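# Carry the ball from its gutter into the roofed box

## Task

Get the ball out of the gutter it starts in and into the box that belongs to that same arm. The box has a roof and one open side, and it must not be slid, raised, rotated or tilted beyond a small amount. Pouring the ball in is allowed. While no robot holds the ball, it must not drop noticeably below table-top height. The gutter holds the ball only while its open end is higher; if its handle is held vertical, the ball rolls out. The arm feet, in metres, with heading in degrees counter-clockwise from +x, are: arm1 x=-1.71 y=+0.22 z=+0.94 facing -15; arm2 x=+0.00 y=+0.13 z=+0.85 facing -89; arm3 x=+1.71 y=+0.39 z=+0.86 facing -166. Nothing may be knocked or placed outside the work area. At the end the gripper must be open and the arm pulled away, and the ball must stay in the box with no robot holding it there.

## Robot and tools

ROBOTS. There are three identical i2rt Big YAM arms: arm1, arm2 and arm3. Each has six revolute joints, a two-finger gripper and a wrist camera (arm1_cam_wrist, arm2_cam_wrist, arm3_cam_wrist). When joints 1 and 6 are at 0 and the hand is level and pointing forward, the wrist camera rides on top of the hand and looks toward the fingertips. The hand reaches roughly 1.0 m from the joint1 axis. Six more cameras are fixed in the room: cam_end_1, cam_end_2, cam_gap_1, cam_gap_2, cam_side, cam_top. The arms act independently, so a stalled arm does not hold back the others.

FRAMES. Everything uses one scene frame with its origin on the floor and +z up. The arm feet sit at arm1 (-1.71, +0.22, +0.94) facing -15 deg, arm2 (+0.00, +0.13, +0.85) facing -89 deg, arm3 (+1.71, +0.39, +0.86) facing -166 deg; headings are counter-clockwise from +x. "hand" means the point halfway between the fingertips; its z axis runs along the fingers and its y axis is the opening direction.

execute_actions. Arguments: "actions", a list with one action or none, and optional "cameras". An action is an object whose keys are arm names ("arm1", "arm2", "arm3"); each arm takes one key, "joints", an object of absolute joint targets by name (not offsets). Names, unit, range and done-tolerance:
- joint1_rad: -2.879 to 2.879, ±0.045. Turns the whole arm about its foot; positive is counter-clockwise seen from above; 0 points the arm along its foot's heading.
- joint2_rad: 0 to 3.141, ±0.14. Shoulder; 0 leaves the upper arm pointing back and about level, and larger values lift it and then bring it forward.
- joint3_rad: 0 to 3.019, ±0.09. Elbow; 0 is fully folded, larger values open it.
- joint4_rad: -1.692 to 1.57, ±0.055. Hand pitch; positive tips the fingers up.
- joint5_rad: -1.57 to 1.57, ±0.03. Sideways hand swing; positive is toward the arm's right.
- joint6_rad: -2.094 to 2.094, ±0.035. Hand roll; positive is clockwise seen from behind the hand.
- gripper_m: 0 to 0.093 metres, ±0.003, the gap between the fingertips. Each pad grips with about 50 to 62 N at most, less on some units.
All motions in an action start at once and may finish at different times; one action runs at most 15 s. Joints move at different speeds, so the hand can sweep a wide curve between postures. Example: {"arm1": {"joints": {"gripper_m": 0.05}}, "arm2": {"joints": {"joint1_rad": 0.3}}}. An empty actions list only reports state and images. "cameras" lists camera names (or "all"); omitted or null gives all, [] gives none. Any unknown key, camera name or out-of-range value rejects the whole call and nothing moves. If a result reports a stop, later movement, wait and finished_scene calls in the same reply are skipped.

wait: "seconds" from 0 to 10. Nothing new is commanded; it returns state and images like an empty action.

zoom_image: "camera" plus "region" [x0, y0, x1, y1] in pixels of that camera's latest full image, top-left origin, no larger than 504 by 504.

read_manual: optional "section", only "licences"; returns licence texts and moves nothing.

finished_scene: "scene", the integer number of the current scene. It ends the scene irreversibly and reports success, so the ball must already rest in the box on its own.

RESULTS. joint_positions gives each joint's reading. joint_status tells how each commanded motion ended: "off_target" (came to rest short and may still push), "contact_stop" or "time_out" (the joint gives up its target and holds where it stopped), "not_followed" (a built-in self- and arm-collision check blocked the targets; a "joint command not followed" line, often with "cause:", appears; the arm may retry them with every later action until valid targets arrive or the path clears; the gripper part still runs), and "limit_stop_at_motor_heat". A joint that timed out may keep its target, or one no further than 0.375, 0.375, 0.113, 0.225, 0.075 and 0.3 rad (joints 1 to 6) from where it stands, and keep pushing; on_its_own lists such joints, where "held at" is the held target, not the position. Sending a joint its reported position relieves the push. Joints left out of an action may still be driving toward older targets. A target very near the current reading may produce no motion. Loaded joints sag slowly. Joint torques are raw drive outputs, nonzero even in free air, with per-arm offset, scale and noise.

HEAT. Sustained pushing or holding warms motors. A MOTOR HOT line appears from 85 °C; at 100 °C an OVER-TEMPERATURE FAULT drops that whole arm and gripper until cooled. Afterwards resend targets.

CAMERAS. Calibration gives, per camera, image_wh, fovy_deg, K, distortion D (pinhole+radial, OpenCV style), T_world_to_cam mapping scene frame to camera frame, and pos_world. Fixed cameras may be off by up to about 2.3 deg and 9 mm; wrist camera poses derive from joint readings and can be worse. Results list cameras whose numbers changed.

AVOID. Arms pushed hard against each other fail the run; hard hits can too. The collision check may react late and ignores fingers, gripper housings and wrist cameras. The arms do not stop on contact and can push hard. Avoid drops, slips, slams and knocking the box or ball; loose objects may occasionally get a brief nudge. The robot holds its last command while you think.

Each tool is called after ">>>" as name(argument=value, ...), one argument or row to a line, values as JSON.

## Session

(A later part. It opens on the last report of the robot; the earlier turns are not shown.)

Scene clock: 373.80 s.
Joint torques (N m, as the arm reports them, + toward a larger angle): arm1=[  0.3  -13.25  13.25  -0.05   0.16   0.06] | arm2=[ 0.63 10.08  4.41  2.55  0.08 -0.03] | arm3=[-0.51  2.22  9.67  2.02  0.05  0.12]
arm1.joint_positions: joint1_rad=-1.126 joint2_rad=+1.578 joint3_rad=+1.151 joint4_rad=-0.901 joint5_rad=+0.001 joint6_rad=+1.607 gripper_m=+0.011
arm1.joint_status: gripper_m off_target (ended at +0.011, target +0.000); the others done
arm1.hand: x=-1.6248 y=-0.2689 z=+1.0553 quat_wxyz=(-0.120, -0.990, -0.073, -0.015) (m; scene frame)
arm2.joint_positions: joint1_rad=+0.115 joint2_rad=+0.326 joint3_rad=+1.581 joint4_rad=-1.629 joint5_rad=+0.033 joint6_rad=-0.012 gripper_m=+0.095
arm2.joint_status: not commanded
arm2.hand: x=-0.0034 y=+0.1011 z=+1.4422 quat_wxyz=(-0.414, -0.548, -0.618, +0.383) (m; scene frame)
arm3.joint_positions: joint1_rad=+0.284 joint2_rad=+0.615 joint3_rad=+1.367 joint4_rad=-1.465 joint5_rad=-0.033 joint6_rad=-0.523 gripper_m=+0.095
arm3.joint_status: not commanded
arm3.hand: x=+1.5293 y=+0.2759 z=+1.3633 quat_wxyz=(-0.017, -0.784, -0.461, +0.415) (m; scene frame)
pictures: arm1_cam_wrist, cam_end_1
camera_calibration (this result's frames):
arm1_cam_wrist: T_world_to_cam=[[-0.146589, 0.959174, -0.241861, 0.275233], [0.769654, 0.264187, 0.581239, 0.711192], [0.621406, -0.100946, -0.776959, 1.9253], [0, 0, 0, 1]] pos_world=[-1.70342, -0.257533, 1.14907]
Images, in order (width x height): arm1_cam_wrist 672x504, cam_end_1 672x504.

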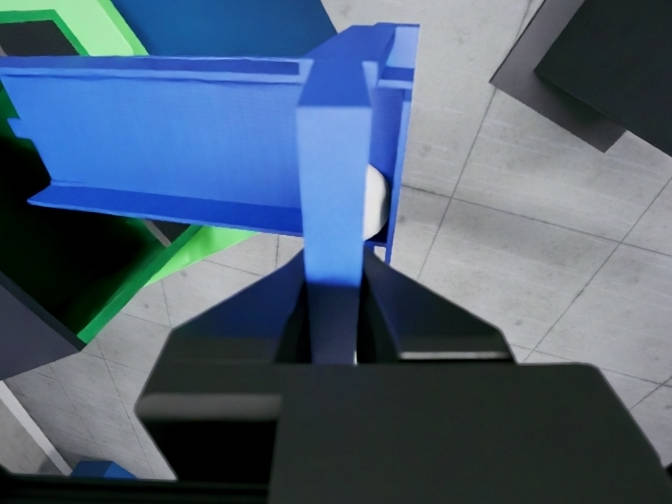

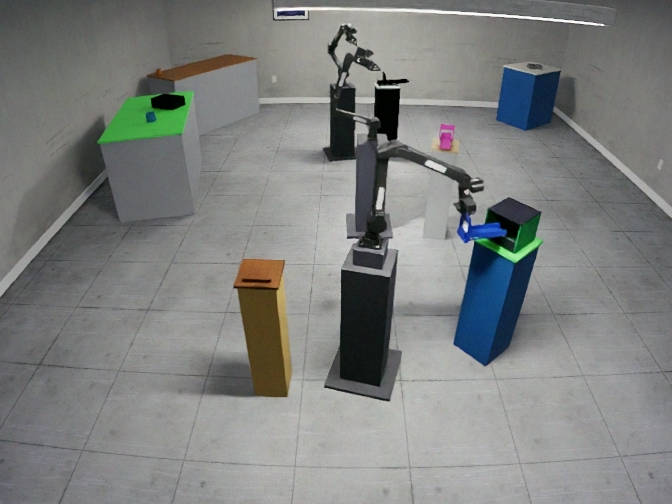

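>>> execute_actions(
  actions=[
    {"arm1": {"joints": {"joint2_rad": 1.637, "joint3_rad": 1.312, "joint4_rad": -0.96, "gripper_m": 0.0}}},
  ],
  cameras=["arm1_cam_wrist"],
)

>>> execute_actions(
  actions=[
    {"arm1": {"joints": {"joint2_rad": 1.709, "joint3_rad": 1.475, "joint4_rad": -1.17, "gripper_m": 0.0}}},
  ],
  cameras=["arm1_cam_wrist", "cam_end_1"],
)

>>> zoom_image(
  camera="cam_end_1",
  region=[410, 170, 560, 270],
)

Scene clock: 390.47 s.
Joint torques (N m, as the arm reports them, + toward a larger angle): arm1=[  0.43 -13.99  13.79  -0.06   0.15   0.06] | arm2=[ 0.8  10.29  4.45  2.43  0.06 -0.04] | arm3=[-0.81  2.18  9.8   2.    0.05  0.11]
arm1.joint_positions: joint1_rad=-1.126 joint2_rad=+1.635 joint3_rad=+1.251 joint4_rad=-0.947 joint5_rad=+0.001 joint6_rad=+1.607 gripper_m=+0.011
arm1.joint_status: gripper_m off_target (ended at +0.011, target +0.000); the others done
arm1.hand: x=-1.6199 y=-0.2955 z=+1.0654 quat_wxyz=(-0.118, -0.990, -0.073, -0.014) (m; scene frame)
arm2.joint_positions: joint1_rad=+0.115 joint2_rad=+0.326 joint3_rad=+1.581 joint4_rad=-1.629 joint5_rad=+0.033 joint6_rad=-0.012 gripper_m=+0.095
arm2.joint_status: not commanded
arm2.hand: x=-0.0034 y=+0.1011 z=+1.4422 quat_wxyz=(-0.414, -0.548, -0.618, +0.383) (m; scene frame)
arm3.joint_positions: joint1_rad=+0.284 joint2_rad=+0.615 joint3_rad=+1.367 joint4_rad=-1.465 joint5_rad=-0.033 joint6_rad=-0.523 gripper_m=+0.095
arm3.joint_status: not commanded
arm3.hand: x=+1.5293 y=+0.2759 z=+1.3633 quat_wxyz=(-0.017, -0.784, -0.461, +0.415) (m; scene frame)
pictures: arm1_cam_wrist
camera_calibration (this result's frames):
arm1_cam_wrist: T_world_to_cam=[[-0.146732, 0.959894, -0.2389, 0.3007], [0.769974, 0.26245, 0.581601, 0.708238], [0.620974, -0.0986074, -0.777604, 1.92805], [0, 0, 0, 1]] pos_world=[-1.69847, -0.284398, 1.15918]
Images, in order (width x height): arm1_cam_wrist 672x504.

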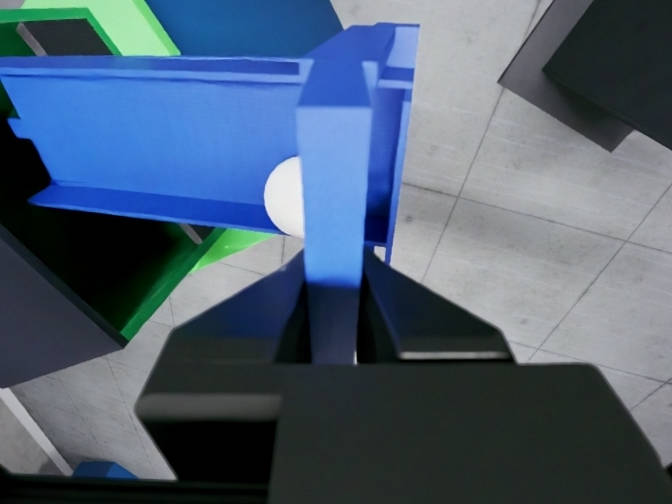

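Scene clock: 391.47 s.
Joint torques (N m, as the arm reports them, + toward a larger angle): arm1=[  0.36 -15.13  13.87  -0.32   0.15   0.07] | arm2=[ 0.64 10.42  4.57  2.54  0.07 -0.06] | arm3=[-0.38  1.95  9.82  2.09  0.03  0.11]
arm1.joint_positions: joint1_rad=-1.126 joint2_rad=+1.711 joint3_rad=+1.414 joint4_rad=-1.156 joint5_rad=+0.001 joint6_rad=+1.607 gripper_m=+0.011
arm1.joint_status: gripper_m off_target (ended at +0.011, target +0.000); the others done
arm1.hand: x=-1.6182 y=-0.3051 z=+1.0832 quat_wxyz=(-0.058, -0.996, -0.073, -0.008) (m; scene frame)
arm2.joint_positions: joint1_rad=+0.115 joint2_rad=+0.326 joint3_rad=+1.581 joint4_rad=-1.629 joint5_rad=+0.033 joint6_rad=-0.012 gripper_m=+0.095
arm2.joint_status: not commanded
arm2.hand: x=-0.0034 y=+0.1011 z=+1.4422 quat_wxyz=(-0.414, -0.548, -0.618, +0.383) (m; scene frame)
arm3.joint_positions: joint1_rad=+0.284 joint2_rad=+0.615 joint3_rad=+1.367 joint4_rad=-1.465 joint5_rad=-0.033 joint6_rad=-0.523 gripper_m=+0.095
arm3.joint_status: not commanded
arm3.hand: x=+1.5293 y=+0.2759 z=+1.3633 quat_wxyz=(-0.017, -0.784, -0.461, +0.415) (m; scene frame)
pictures: arm1_cam_wrist, cam_end_1
camera_calibration (this result's frames):
arm1_cam_wrist: T_world_to_cam=[[-0.151121, 0.98138, -0.118559, 0.183482], [0.78299, 0.192047, 0.591646, 0.687736], [0.603398, -0.00342087, -0.797432, 1.96202], [0, 0, 0, 1]] pos_world=[-1.69464, -0.305431, 1.17943]
Images, in order (width x height): arm1_cam_wrist 672x504, cam_end_1 672x504.

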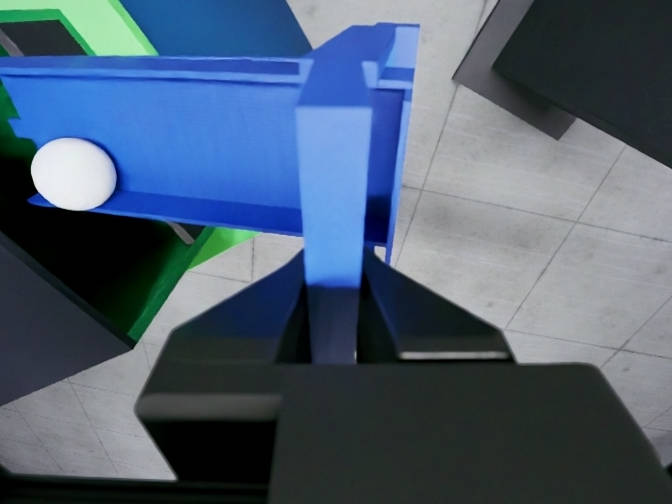

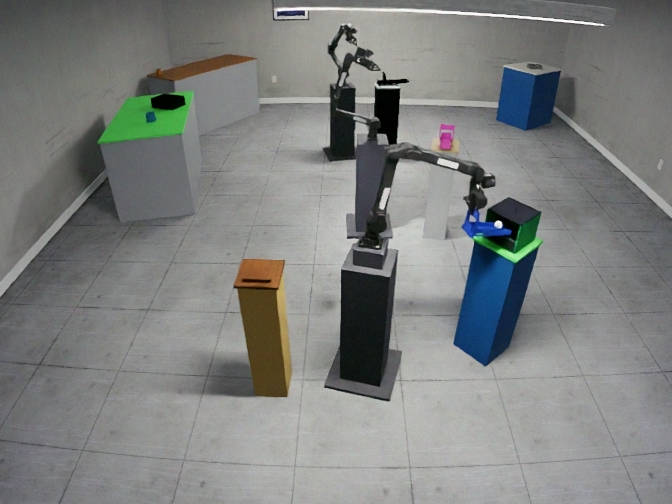

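Region (410, 170, 560, 270) of cam_end_1's 672x504 image, scaled by 3.360, with more detail than that image has.

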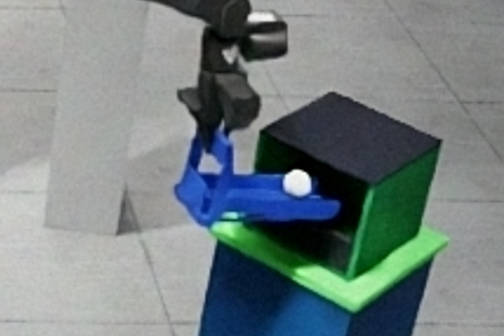

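The ball is rolling out into the box. Let me check the result.

>>> execute_actions(
  actions=[],
  cameras=["arm1_cam_wrist", "cam_end_1"],
)

>>> zoom_image(
  camera="cam_end_1",
  region=[410, 170, 560, 270],
)

Scene clock: 396.30 s.
Joint torques (N m, as the arm reports them, + toward a larger angle): arm1=[  0.3  -15.42  13.88  -0.32   0.15   0.08] | arm2=[ 1.27 10.1   4.57  2.54  0.07 -0.04] | arm3=[-0.44  2.36  9.76  2.06  0.06  0.12]
arm1.joint_positions: joint1_rad=-1.126 joint2_rad=+1.711 joint3_rad=+1.414 joint4_rad=-1.157 joint5_rad=+0.001 joint6_rad=+1.607 gripper_m=+0.011
arm1.joint_status: gripper_m off_target (ended at +0.011, target +0.000); the others done
arm1.hand: x=-1.6182 y=-0.3050 z=+1.0832 quat_wxyz=(-0.058, -0.996, -0.073, -0.008) (m; scene frame)
arm2.joint_positions: joint1_rad=+0.115 joint2_rad=+0.326 joint3_rad=+1.581 joint4_rad=-1.629 joint5_rad=+0.033 joint6_rad=-0.012 gripper_m=+0.095
arm2.joint_status: not commanded
arm2.hand: x=-0.0034 y=+0.1011 z=+1.4422 quat_wxyz=(-0.414, -0.548, -0.618, +0.383) (m; scene frame)
arm3.joint_positions: joint1_rad=+0.284 joint2_rad=+0.615 joint3_rad=+1.367 joint4_rad=-1.465 joint5_rad=-0.033 joint6_rad=-0.523 gripper_m=+0.095
arm3.joint_status: not commanded
arm3.hand: x=+1.5293 y=+0.2759 z=+1.3633 quat_wxyz=(-0.017, -0.784, -0.461, +0.415) (m; scene frame)
pictures: arm1_cam_wrist, cam_end_1
camera_calibration (this result's frames):
arm1_cam_wrist: T_world_to_cam=[[-0.15113, 0.981424, -0.118181, 0.182976], [0.783031, 0.191826, 0.591664, 0.687718], [0.603343, -0.003121, -0.797476, 1.96207], [0, 0, 0, 1]] pos_world=[-1.69465, -0.305376, 1.17943]
Images, in order (width x height): arm1_cam_wrist 672x504, cam_end_1 672x504.

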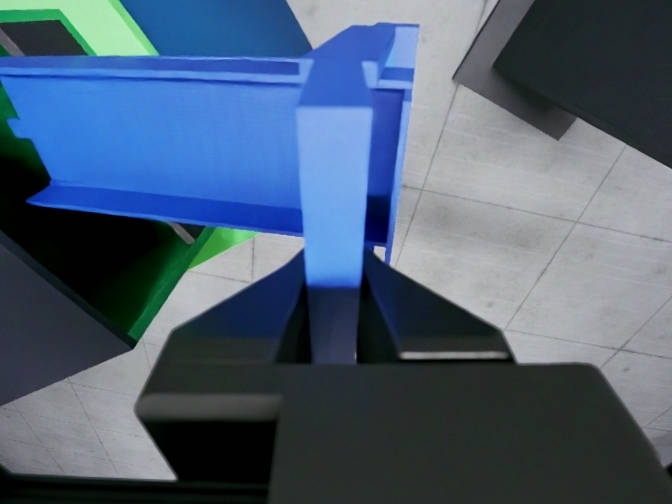

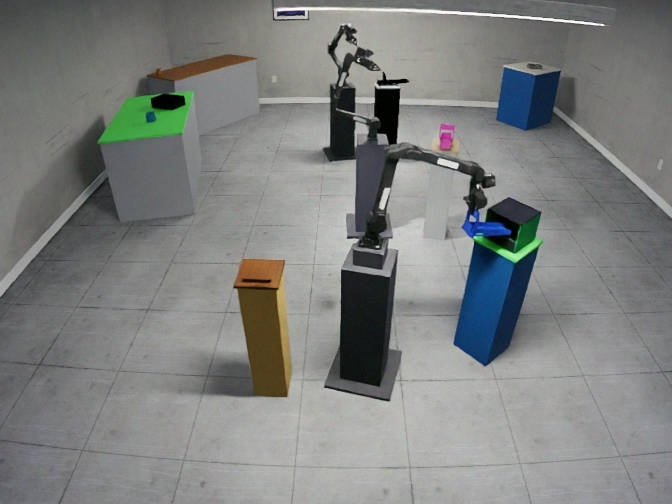

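Region (410, 170, 560, 270) of cam_end_1's 672x504 image, scaled by 3.360, with more detail than that image has.

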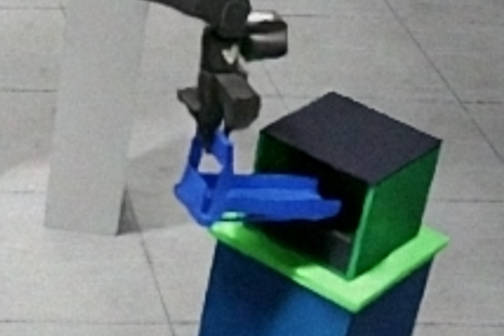

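>>> execute_actions(
  actions=[
    {"arm1": {"joints": {"joint2_rad": 1.541, "joint3_rad": 1.225, "joint4_rad": -1.127, "gripper_m": 0.0}}},
  ],
  cameras=["arm1_cam_wrist"],
)

>>> execute_actions(
  actions=[
    {"arm1": {"joints": {"joint2_rad": 1.357, "joint3_rad": 1.045, "joint4_rad": -1.13, "gripper_m": 0.0}}},
  ],
  cameras=["arm1_cam_wrist", "cam_end_1"],
)

>>> zoom_image(
  camera="cam_end_1",
  region=[410, 170, 560, 270],
)

Scene clock: 408.87 s.
Joint torques (N m, as the arm reports them, + toward a larger angle): arm1=[  0.33 -12.     8.39   0.81   0.15   0.07] | arm2=[ 0.91 10.23  4.43  2.57  0.05 -0.04] | arm3=[0.04 2.08 9.83 2.   0.05 0.1 ]
arm1.joint_positions: joint1_rad=-1.126 joint2_rad=+1.531 joint3_rad=+1.232 joint4_rad=-1.138 joint5_rad=+0.001 joint6_rad=+1.607 gripper_m=+0.011
arm1.joint_status: gripper_m off_target (ended at +0.011, target +0.000); the others done
arm1.hand: x=-1.6298 y=-0.2427 z=+1.0987 quat_wxyz=(-0.066, -0.995, -0.073, -0.009) (m; scene frame)
arm2.joint_positions: joint1_rad=+0.115 joint2_rad=+0.326 joint3_rad=+1.581 joint4_rad=-1.629 joint5_rad=+0.033 joint6_rad=-0.012 gripper_m=+0.095
arm2.joint_status: not commanded
arm2.hand: x=-0.0034 y=+0.1011 z=+1.4422 quat_wxyz=(-0.414, -0.548, -0.618, +0.383) (m; scene frame)
arm3.joint_positions: joint1_rad=+0.284 joint2_rad=+0.615 joint3_rad=+1.367 joint4_rad=-1.465 joint5_rad=-0.033 joint6_rad=-0.523 gripper_m=+0.095
arm3.joint_status: not commanded
arm3.hand: x=+1.5293 y=+0.2759 z=+1.3633 quat_wxyz=(-0.017, -0.784, -0.461, +0.415) (m; scene frame)
pictures: arm1_cam_wrist
camera_calibration (this result's frames):
arm1_cam_wrist: T_world_to_cam=[[-0.150688, 0.979345, -0.134823, 0.140426], [0.781233, 0.20154, 0.59081, 0.676055], [0.605779, -0.0162997, -0.795466, 1.98017], [0, 0, 0, 1]] pos_world=[-1.70654, -0.241502, 1.19467]
Images, in order (width x height): arm1_cam_wrist 672x504.

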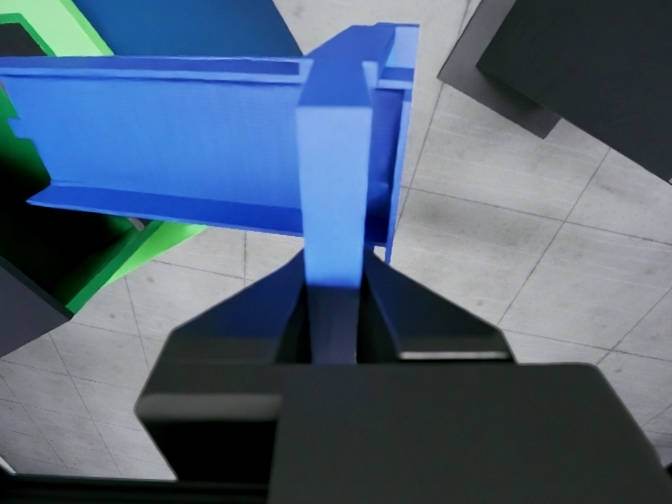

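Scene clock: 409.83 s.
Joint torques (N m, as the arm reports them, + toward a larger angle): arm1=[  0.37 -10.39   8.42   0.66   0.15   0.07] | arm2=[ 0.76 10.19  4.52  2.42  0.08 -0.06] | arm3=[-0.74  1.97  9.89  1.98  0.04  0.12]
arm1.joint_positions: joint1_rad=-1.126 joint2_rad=+1.356 joint3_rad=+1.053 joint4_rad=-1.137 joint5_rad=+0.001 joint6_rad=+1.607 gripper_m=+0.011
arm1.joint_status: gripper_m off_target (ended at +0.011, target +0.000); the others done
arm1.hand: x=-1.6423 y=-0.1753 z=+1.1007 quat_wxyz=(-0.064, -0.995, -0.073, -0.008) (m; scene frame)
arm2.joint_positions: joint1_rad=+0.115 joint2_rad=+0.326 joint3_rad=+1.581 joint4_rad=-1.629 joint5_rad=+0.033 joint6_rad=-0.012 gripper_m=+0.095
arm2.joint_status: not commanded
arm2.hand: x=-0.0034 y=+0.1011 z=+1.4422 quat_wxyz=(-0.414, -0.548, -0.618, +0.383) (m; scene frame)
arm3.joint_positions: joint1_rad=+0.284 joint2_rad=+0.615 joint3_rad=+1.367 joint4_rad=-1.465 joint5_rad=-0.033 joint6_rad=-0.523 gripper_m=+0.095
arm3.joint_status: not commanded
arm3.hand: x=+1.5293 y=+0.2759 z=+1.3633 quat_wxyz=(-0.017, -0.784, -0.461, +0.415) (m; scene frame)
pictures: arm1_cam_wrist, cam_end_1
camera_calibration (this result's frames):
arm1_cam_wrist: T_world_to_cam=[[-0.150773, 0.979743, -0.1318, 0.0694366], [0.78156, 0.199775, 0.590978, 0.671114], [0.605337, -0.0139061, -0.795848, 1.99052], [0, 0, 0, 1]] pos_world=[-1.71898, -0.174422, 1.19669]
Images, in order (width x height): arm1_cam_wrist 672x504, cam_end_1 672x504.

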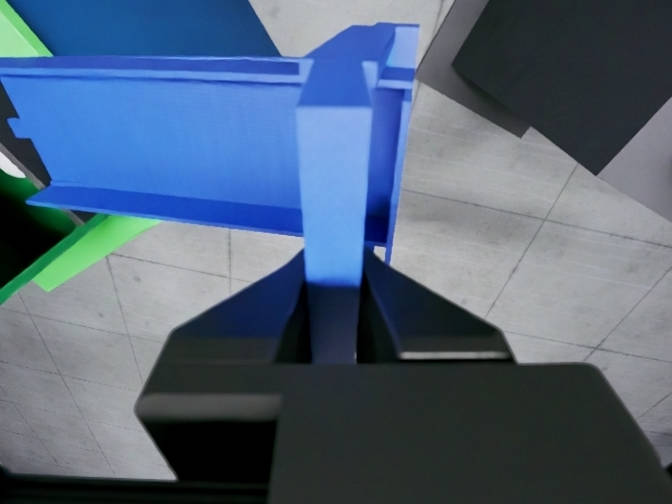

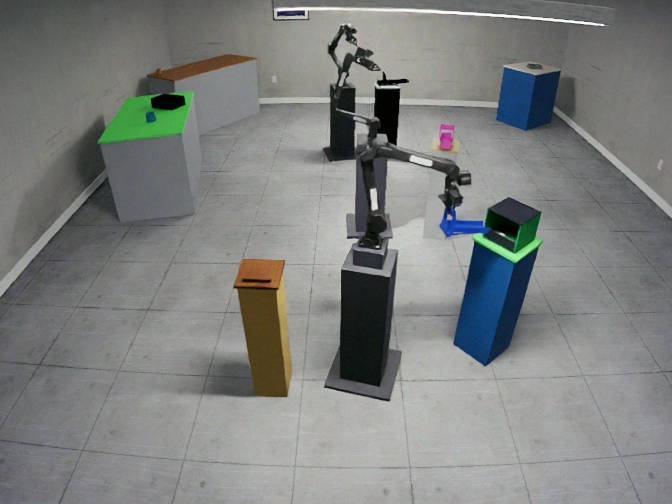

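Region (410, 170, 560, 270) of cam_end_1's 672x504 image, scaled by 3.360, with more detail than that image has.

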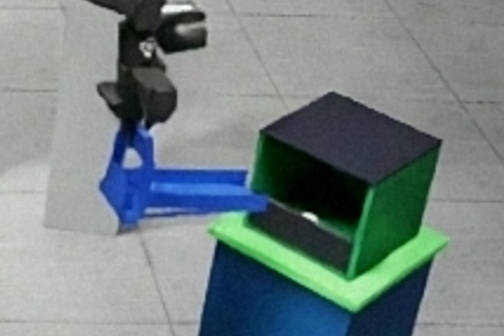

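>>> execute_actions(
  actions=[
    {"arm1": {"joints": {"joint2_rad": 1.0, "joint3_rad": 0.7, "joint4_rad": -1.1, "gripper_m": 0.0}}},
  ],
  cameras=["cam_end_1"],
)

>>> execute_actions(
  actions=[
    {"arm1": {"joints": {"joint1_rad": 1.83, "joint2_rad": 1.8325, "joint3_rad": 1.61, "joint4_rad": -1.292, "joint5_rad": -0.3, "joint6_rad": 0.05, "gripper_m": 0.0}}},
  ],
  cameras=["arm1_cam_wrist", "cam_end_1", "cam_side"],
)

Scene clock: 422.80 s.
Joint torques (N m, as the arm reports them, + toward a larger angle): arm1=[ 0.35 -5.19  8.35  0.87  0.15  0.06] | arm2=[ 0.75 10.29  4.64  2.52  0.07 -0.05] | arm3=[-0.71  2.17  9.73  2.06  0.03  0.09]
arm1.joint_positions: joint1_rad=-1.126 joint2_rad=+1.002 joint3_rad=+0.709 joint4_rad=-1.111 joint5_rad=+0.001 joint6_rad=+1.607 gripper_m=+0.011
arm1.joint_status: gripper_m off_target (ended at +0.011, target +0.000); the others done
arm1.hand: x=-1.6645 y=-0.0549 z=+1.0770 quat_wxyz=(-0.082, -0.994, -0.073, -0.010) (m; scene frame)
arm2.joint_positions: joint1_rad=+0.115 joint2_rad=+0.326 joint3_rad=+1.581 joint4_rad=-1.629 joint5_rad=+0.033 joint6_rad=-0.012 gripper_m=+0.095
arm2.joint_status: not commanded
arm2.hand: x=-0.0034 y=+0.1011 z=+1.4422 quat_wxyz=(-0.414, -0.548, -0.618, +0.383) (m; scene frame)
arm3.joint_positions: joint1_rad=+0.284 joint2_rad=+0.615 joint3_rad=+1.367 joint4_rad=-1.465 joint5_rad=-0.033 joint6_rad=-0.523 gripper_m=+0.095
arm3.joint_status: not commanded
arm3.hand: x=+1.5293 y=+0.2759 z=+1.3633 quat_wxyz=(-0.017, -0.784, -0.461, +0.415) (m; scene frame)
pictures: cam_end_1
Images, in order (width x height): cam_end_1 672x504.

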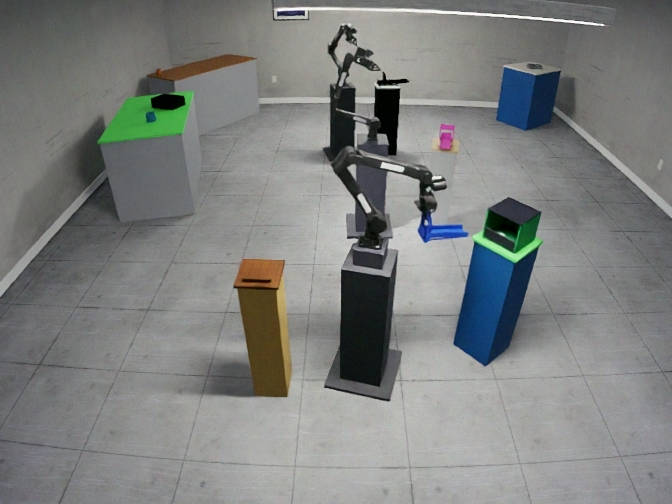

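Scene clock: 425.43 s.
Joint torques (N m, as the arm reports them, + toward a larger angle): arm1=[ -0.08 -18.51  12.34  -0.44  -0.16  -0.05] | arm2=[ 0.61 10.52  4.52  2.56  0.08 -0.04] | arm3=[-0.57  2.11  9.74  2.06  0.06  0.13]
arm1.joint_positions: joint1_rad=+1.839 joint2_rad=+1.850 joint3_rad=+1.567 joint4_rad=-1.278 joint5_rad=-0.299 joint6_rad=+0.058 gripper_m=+0.011
arm1.joint_status: gripper_m off_target (ended at +0.011, target +0.000); the others done
arm1.hand: x=-1.7694 y=+0.7822 z=+1.0755 quat_wxyz=(+0.104, +0.682, -0.716, -0.105) (m; scene frame)
arm2.joint_positions: joint1_rad=+0.115 joint2_rad=+0.326 joint3_rad=+1.581 joint4_rad=-1.629 joint5_rad=+0.033 joint6_rad=-0.012 gripper_m=+0.095
arm2.joint_status: not commanded
arm2.hand: x=-0.0034 y=+0.1011 z=+1.4422 quat_wxyz=(-0.414, -0.548, -0.618, +0.383) (m; scene frame)
arm3.joint_positions: joint1_rad=+0.284 joint2_rad=+0.615 joint3_rad=+1.367 joint4_rad=-1.465 joint5_rad=-0.033 joint6_rad=-0.523 gripper_m=+0.095
arm3.joint_status: not commanded
arm3.hand: x=+1.5293 y=+0.2759 z=+1.3633 quat_wxyz=(-0.017, -0.784, -0.461, +0.415) (m; scene frame)
pictures: arm1_cam_wrist, cam_end_1, cam_side
camera_calibration (this result's frames):
arm1_cam_wrist: T_world_to_cam=[[0.954807, -0.0411334, -0.294367, 2.03837], [0.140009, -0.811376, 0.567509, 0.275102], [-0.262186, -0.583076, -0.768948, 0.942001], [0, 0, 0, 1]] pos_world=[-1.73779, 0.856314, 1.16826]
Images, in order (width x height): arm1_cam_wrist 672x504, cam_end_1 672x504, cam_side 672x504.

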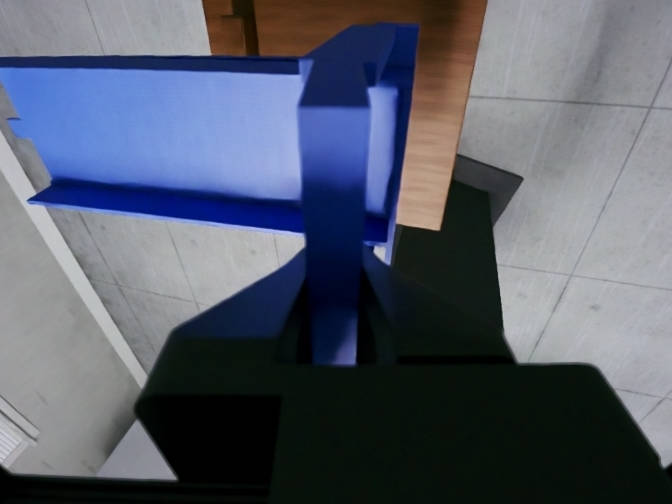

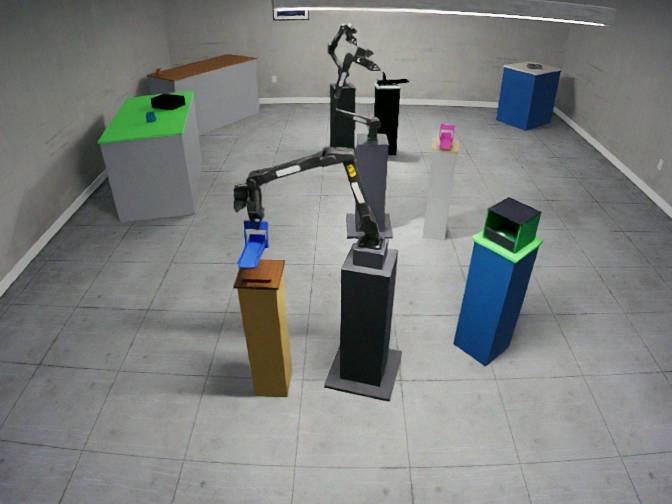

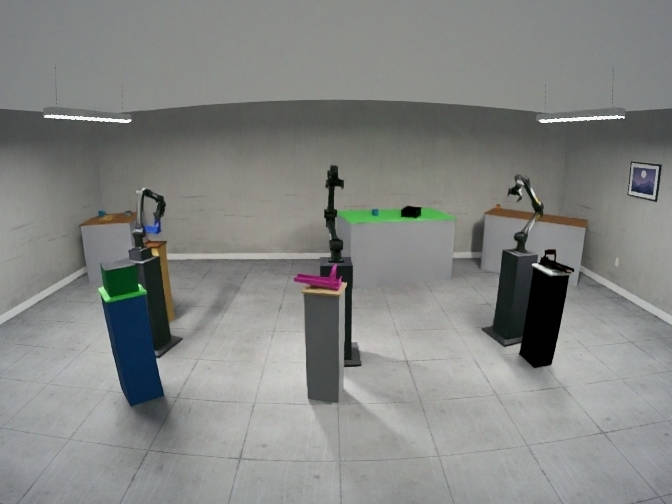

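>>> execute_actions(
  actions=[
    {"arm1": {"joints": {"joint1_rad": 1.83, "joint2_rad": 1.94, "joint3_rad": 1.425, "joint4_rad": -1.04, "joint5_rad": -0.3, "joint6_rad": 0.05, "gripper_m": 0.0}}},
  ],
  cameras=["cam_end_1"],
)

>>> execute_actions(
  actions=[
    {"arm1": {"joints": {"gripper_m": 0.09}}},
  ],
  cameras=["arm1_cam_wrist"],
)

>>> execute_actions(
  actions=[
    {"arm1": {"joints": {"joint2_rad": 1.75, "joint3_rad": 1.70, "joint4_rad": -1.45, "gripper_m": 0.09}}},
  ],
  cameras=["arm1_cam_wrist", "cam_end_1", "cam_side", "cam_top"],
)

Scene clock: 431.93 s.
Joint torques (N m, as the arm reports them, + toward a larger angle): arm1=[ -0.4  -17.76   8.09   0.82  -0.16  -0.03] | arm2=[ 0.42 10.32  4.45  2.51  0.08 -0.04] | arm3=[-0.6   2.31  9.89  2.01  0.03  0.11]
arm1.joint_positions: joint1_rad=+1.839 joint2_rad=+1.948 joint3_rad=+1.422 joint4_rad=-1.056 joint5_rad=-0.298 joint6_rad=+0.056 gripper_m=+0.011
arm1.joint_status: gripper_m off_target (ended at +0.011, target +0.000); the others done
arm1.hand: x=-1.7689 y=+0.7739 z=+0.9718 quat_wxyz=(+0.111, +0.682, -0.717, -0.097) (m; scene frame)
arm2.joint_positions: joint1_rad=+0.115 joint2_rad=+0.326 joint3_rad=+1.581 joint4_rad=-1.629 joint5_rad=+0.033 joint6_rad=-0.012 gripper_m=+0.095
arm2.joint_status: not commanded
arm2.hand: x=-0.0034 y=+0.1011 z=+1.4422 quat_wxyz=(-0.414, -0.548, -0.618, +0.383) (m; scene frame)
arm3.joint_positions: joint1_rad=+0.284 joint2_rad=+0.615 joint3_rad=+1.367 joint4_rad=-1.465 joint5_rad=-0.033 joint6_rad=-0.523 gripper_m=+0.095
arm3.joint_status: not commanded
arm3.hand: x=+1.5293 y=+0.2759 z=+1.3633 quat_wxyz=(-0.017, -0.784, -0.461, +0.415) (m; scene frame)
pictures: cam_end_1
Images, in order (width x height): cam_end_1 672x504.

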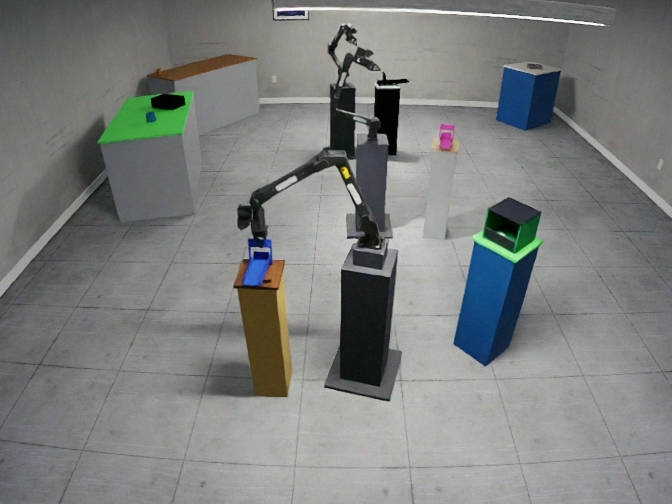

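Scene clock: 432.63 s.
Joint torques (N m, as the arm reports them, + toward a larger angle): arm1=[ -0.22 -17.91   8.22   0.86  -0.16  -0.03] | arm2=[ 0.71 10.53  4.55  2.52  0.07 -0.04] | arm3=[-0.1   2.56  9.86  2.05  0.02  0.11]
arm1.joint_positions: joint1_rad=+1.839 joint2_rad=+1.948 joint3_rad=+1.422 joint4_rad=-1.056 joint5_rad=-0.299 joint6_rad=+0.056 gripper_m=+0.090
arm1.joint_status: all done
arm1.hand: x=-1.7689 y=+0.7740 z=+0.9722 quat_wxyz=(+0.111, +0.682, -0.717, -0.097) (m; scene frame)
arm2.joint_positions: joint1_rad=+0.115 joint2_rad=+0.326 joint3_rad=+1.581 joint4_rad=-1.629 joint5_rad=+0.033 joint6_rad=-0.012 gripper_m=+0.095
arm2.joint_status: not commanded
arm2.hand: x=-0.0034 y=+0.1011 z=+1.4422 quat_wxyz=(-0.414, -0.548, -0.618, +0.383) (m; scene frame)
arm3.joint_positions: joint1_rad=+0.284 joint2_rad=+0.615 joint3_rad=+1.367 joint4_rad=-1.465 joint5_rad=-0.033 joint6_rad=-0.523 gripper_m=+0.095
arm3.joint_status: not commanded
arm3.hand: x=+1.5293 y=+0.2759 z=+1.3633 quat_wxyz=(-0.017, -0.784, -0.461, +0.415) (m; scene frame)
pictures: arm1_cam_wrist
camera_calibration (this result's frames):
arm1_cam_wrist: T_world_to_cam=[[0.955037, -0.0454516, -0.292983, 2.00961], [0.141124, -0.79937, 0.584031, 0.303608], [-0.260747, -0.599117, -0.757014, 0.861266], [0, 0, 0, 1]] pos_world=[-1.73753, 0.850034, 1.06345]
Images, in order (width x height): arm1_cam_wrist 672x504.

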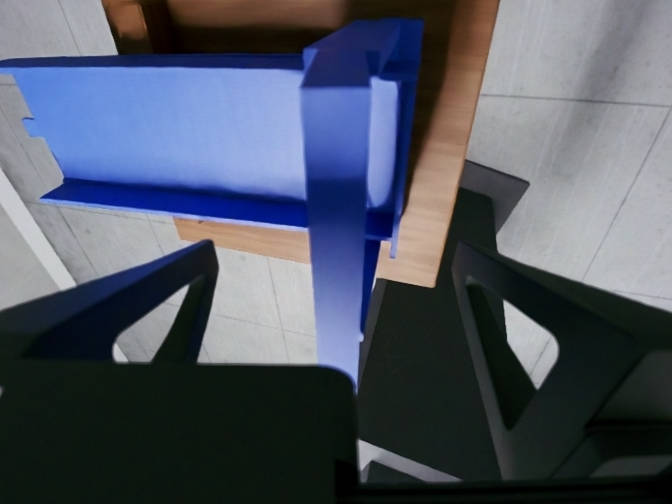

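Scene clock: 433.97 s.
Joint torques (N m, as the arm reports them, + toward a larger angle): arm1=[ -0.22 -15.01  10.6   -0.39  -0.16  -0.03] | arm2=[ 0.28 10.46  4.49  2.47  0.05 -0.03] | arm3=[-0.34  1.98  9.81  2.12  0.02  0.11]
arm1.joint_positions: joint1_rad=+1.839 joint2_rad=+1.734 joint3_rad=+1.685 joint4_rad=-1.434 joint5_rad=-0.299 joint6_rad=+0.056 gripper_m=+0.090
arm1.joint_status: all done
arm1.hand: x=-1.7696 y=+0.7744 z=+1.1818 quat_wxyz=(+0.077, +0.686, -0.711, -0.133) (m; scene frame)
arm2.joint_positions: joint1_rad=+0.115 joint2_rad=+0.326 joint3_rad=+1.581 joint4_rad=-1.629 joint5_rad=+0.033 joint6_rad=-0.012 gripper_m=+0.095
arm2.joint_status: not commanded
arm2.hand: x=-0.0034 y=+0.1011 z=+1.4422 quat_wxyz=(-0.414, -0.548, -0.618, +0.383) (m; scene frame)
arm3.joint_positions: joint1_rad=+0.284 joint2_rad=+0.615 joint3_rad=+1.367 joint4_rad=-1.465 joint5_rad=-0.033 joint6_rad=-0.523 gripper_m=+0.095
arm3.joint_status: not commanded
arm3.hand: x=+1.5293 y=+0.2759 z=+1.3633 quat_wxyz=(-0.017, -0.784, -0.461, +0.415) (m; scene frame)
pictures: arm1_cam_wrist, cam_end_1, cam_side, cam_top
camera_calibration (this result's frames):
arm1_cam_wrist: T_world_to_cam=[[0.954844, -0.0157753, -0.296688, 2.05274], [0.141753, -0.853414, 0.501588, 0.32197], [-0.261111, -0.520995, -0.812641, 1.02464], [0, 0, 0, 1]] pos_world=[-1.73814, 0.84099, 1.28019]
Images, in order (width x height): arm1_cam_wrist 672x504, cam_end_1 672x504, cam_side 672x504, cam_top 672x504.

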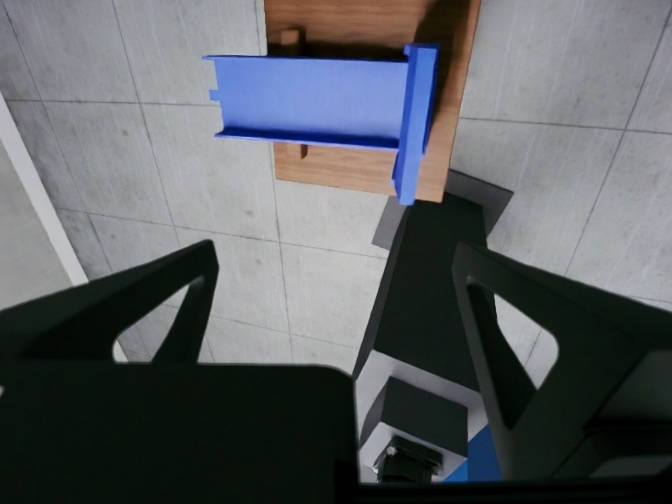

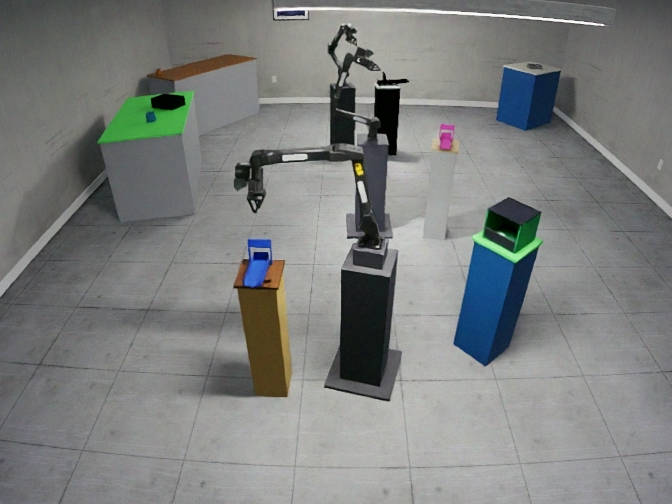

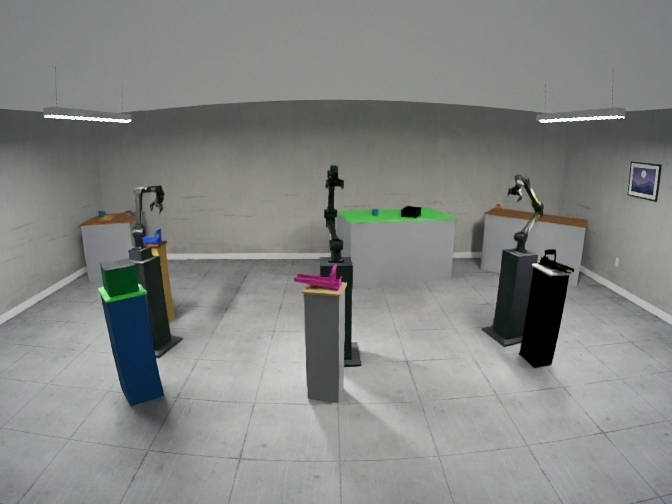

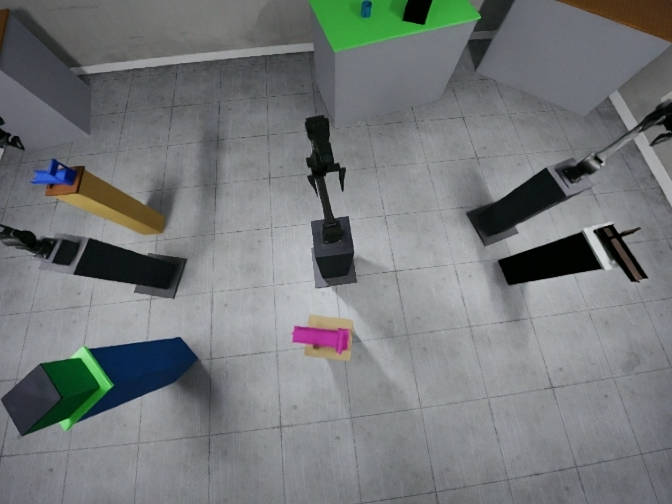

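>>> zoom_image(
  camera="cam_end_1",
  region=[460, 185, 560, 270],
)

Region (460, 185, 560, 270) of cam_end_1's 672x504 image, scaled by 5.040, with more detail than that image has; it fills the top 428 rows of this view, and the rest is white.

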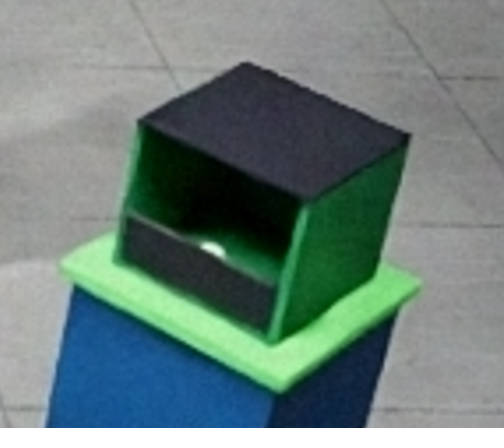

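Ball is in the box, box unmoved, gutter back on its table, arm clear.

>>> finished_scene(
  scene=1,
)

The scene is finished: the task was done.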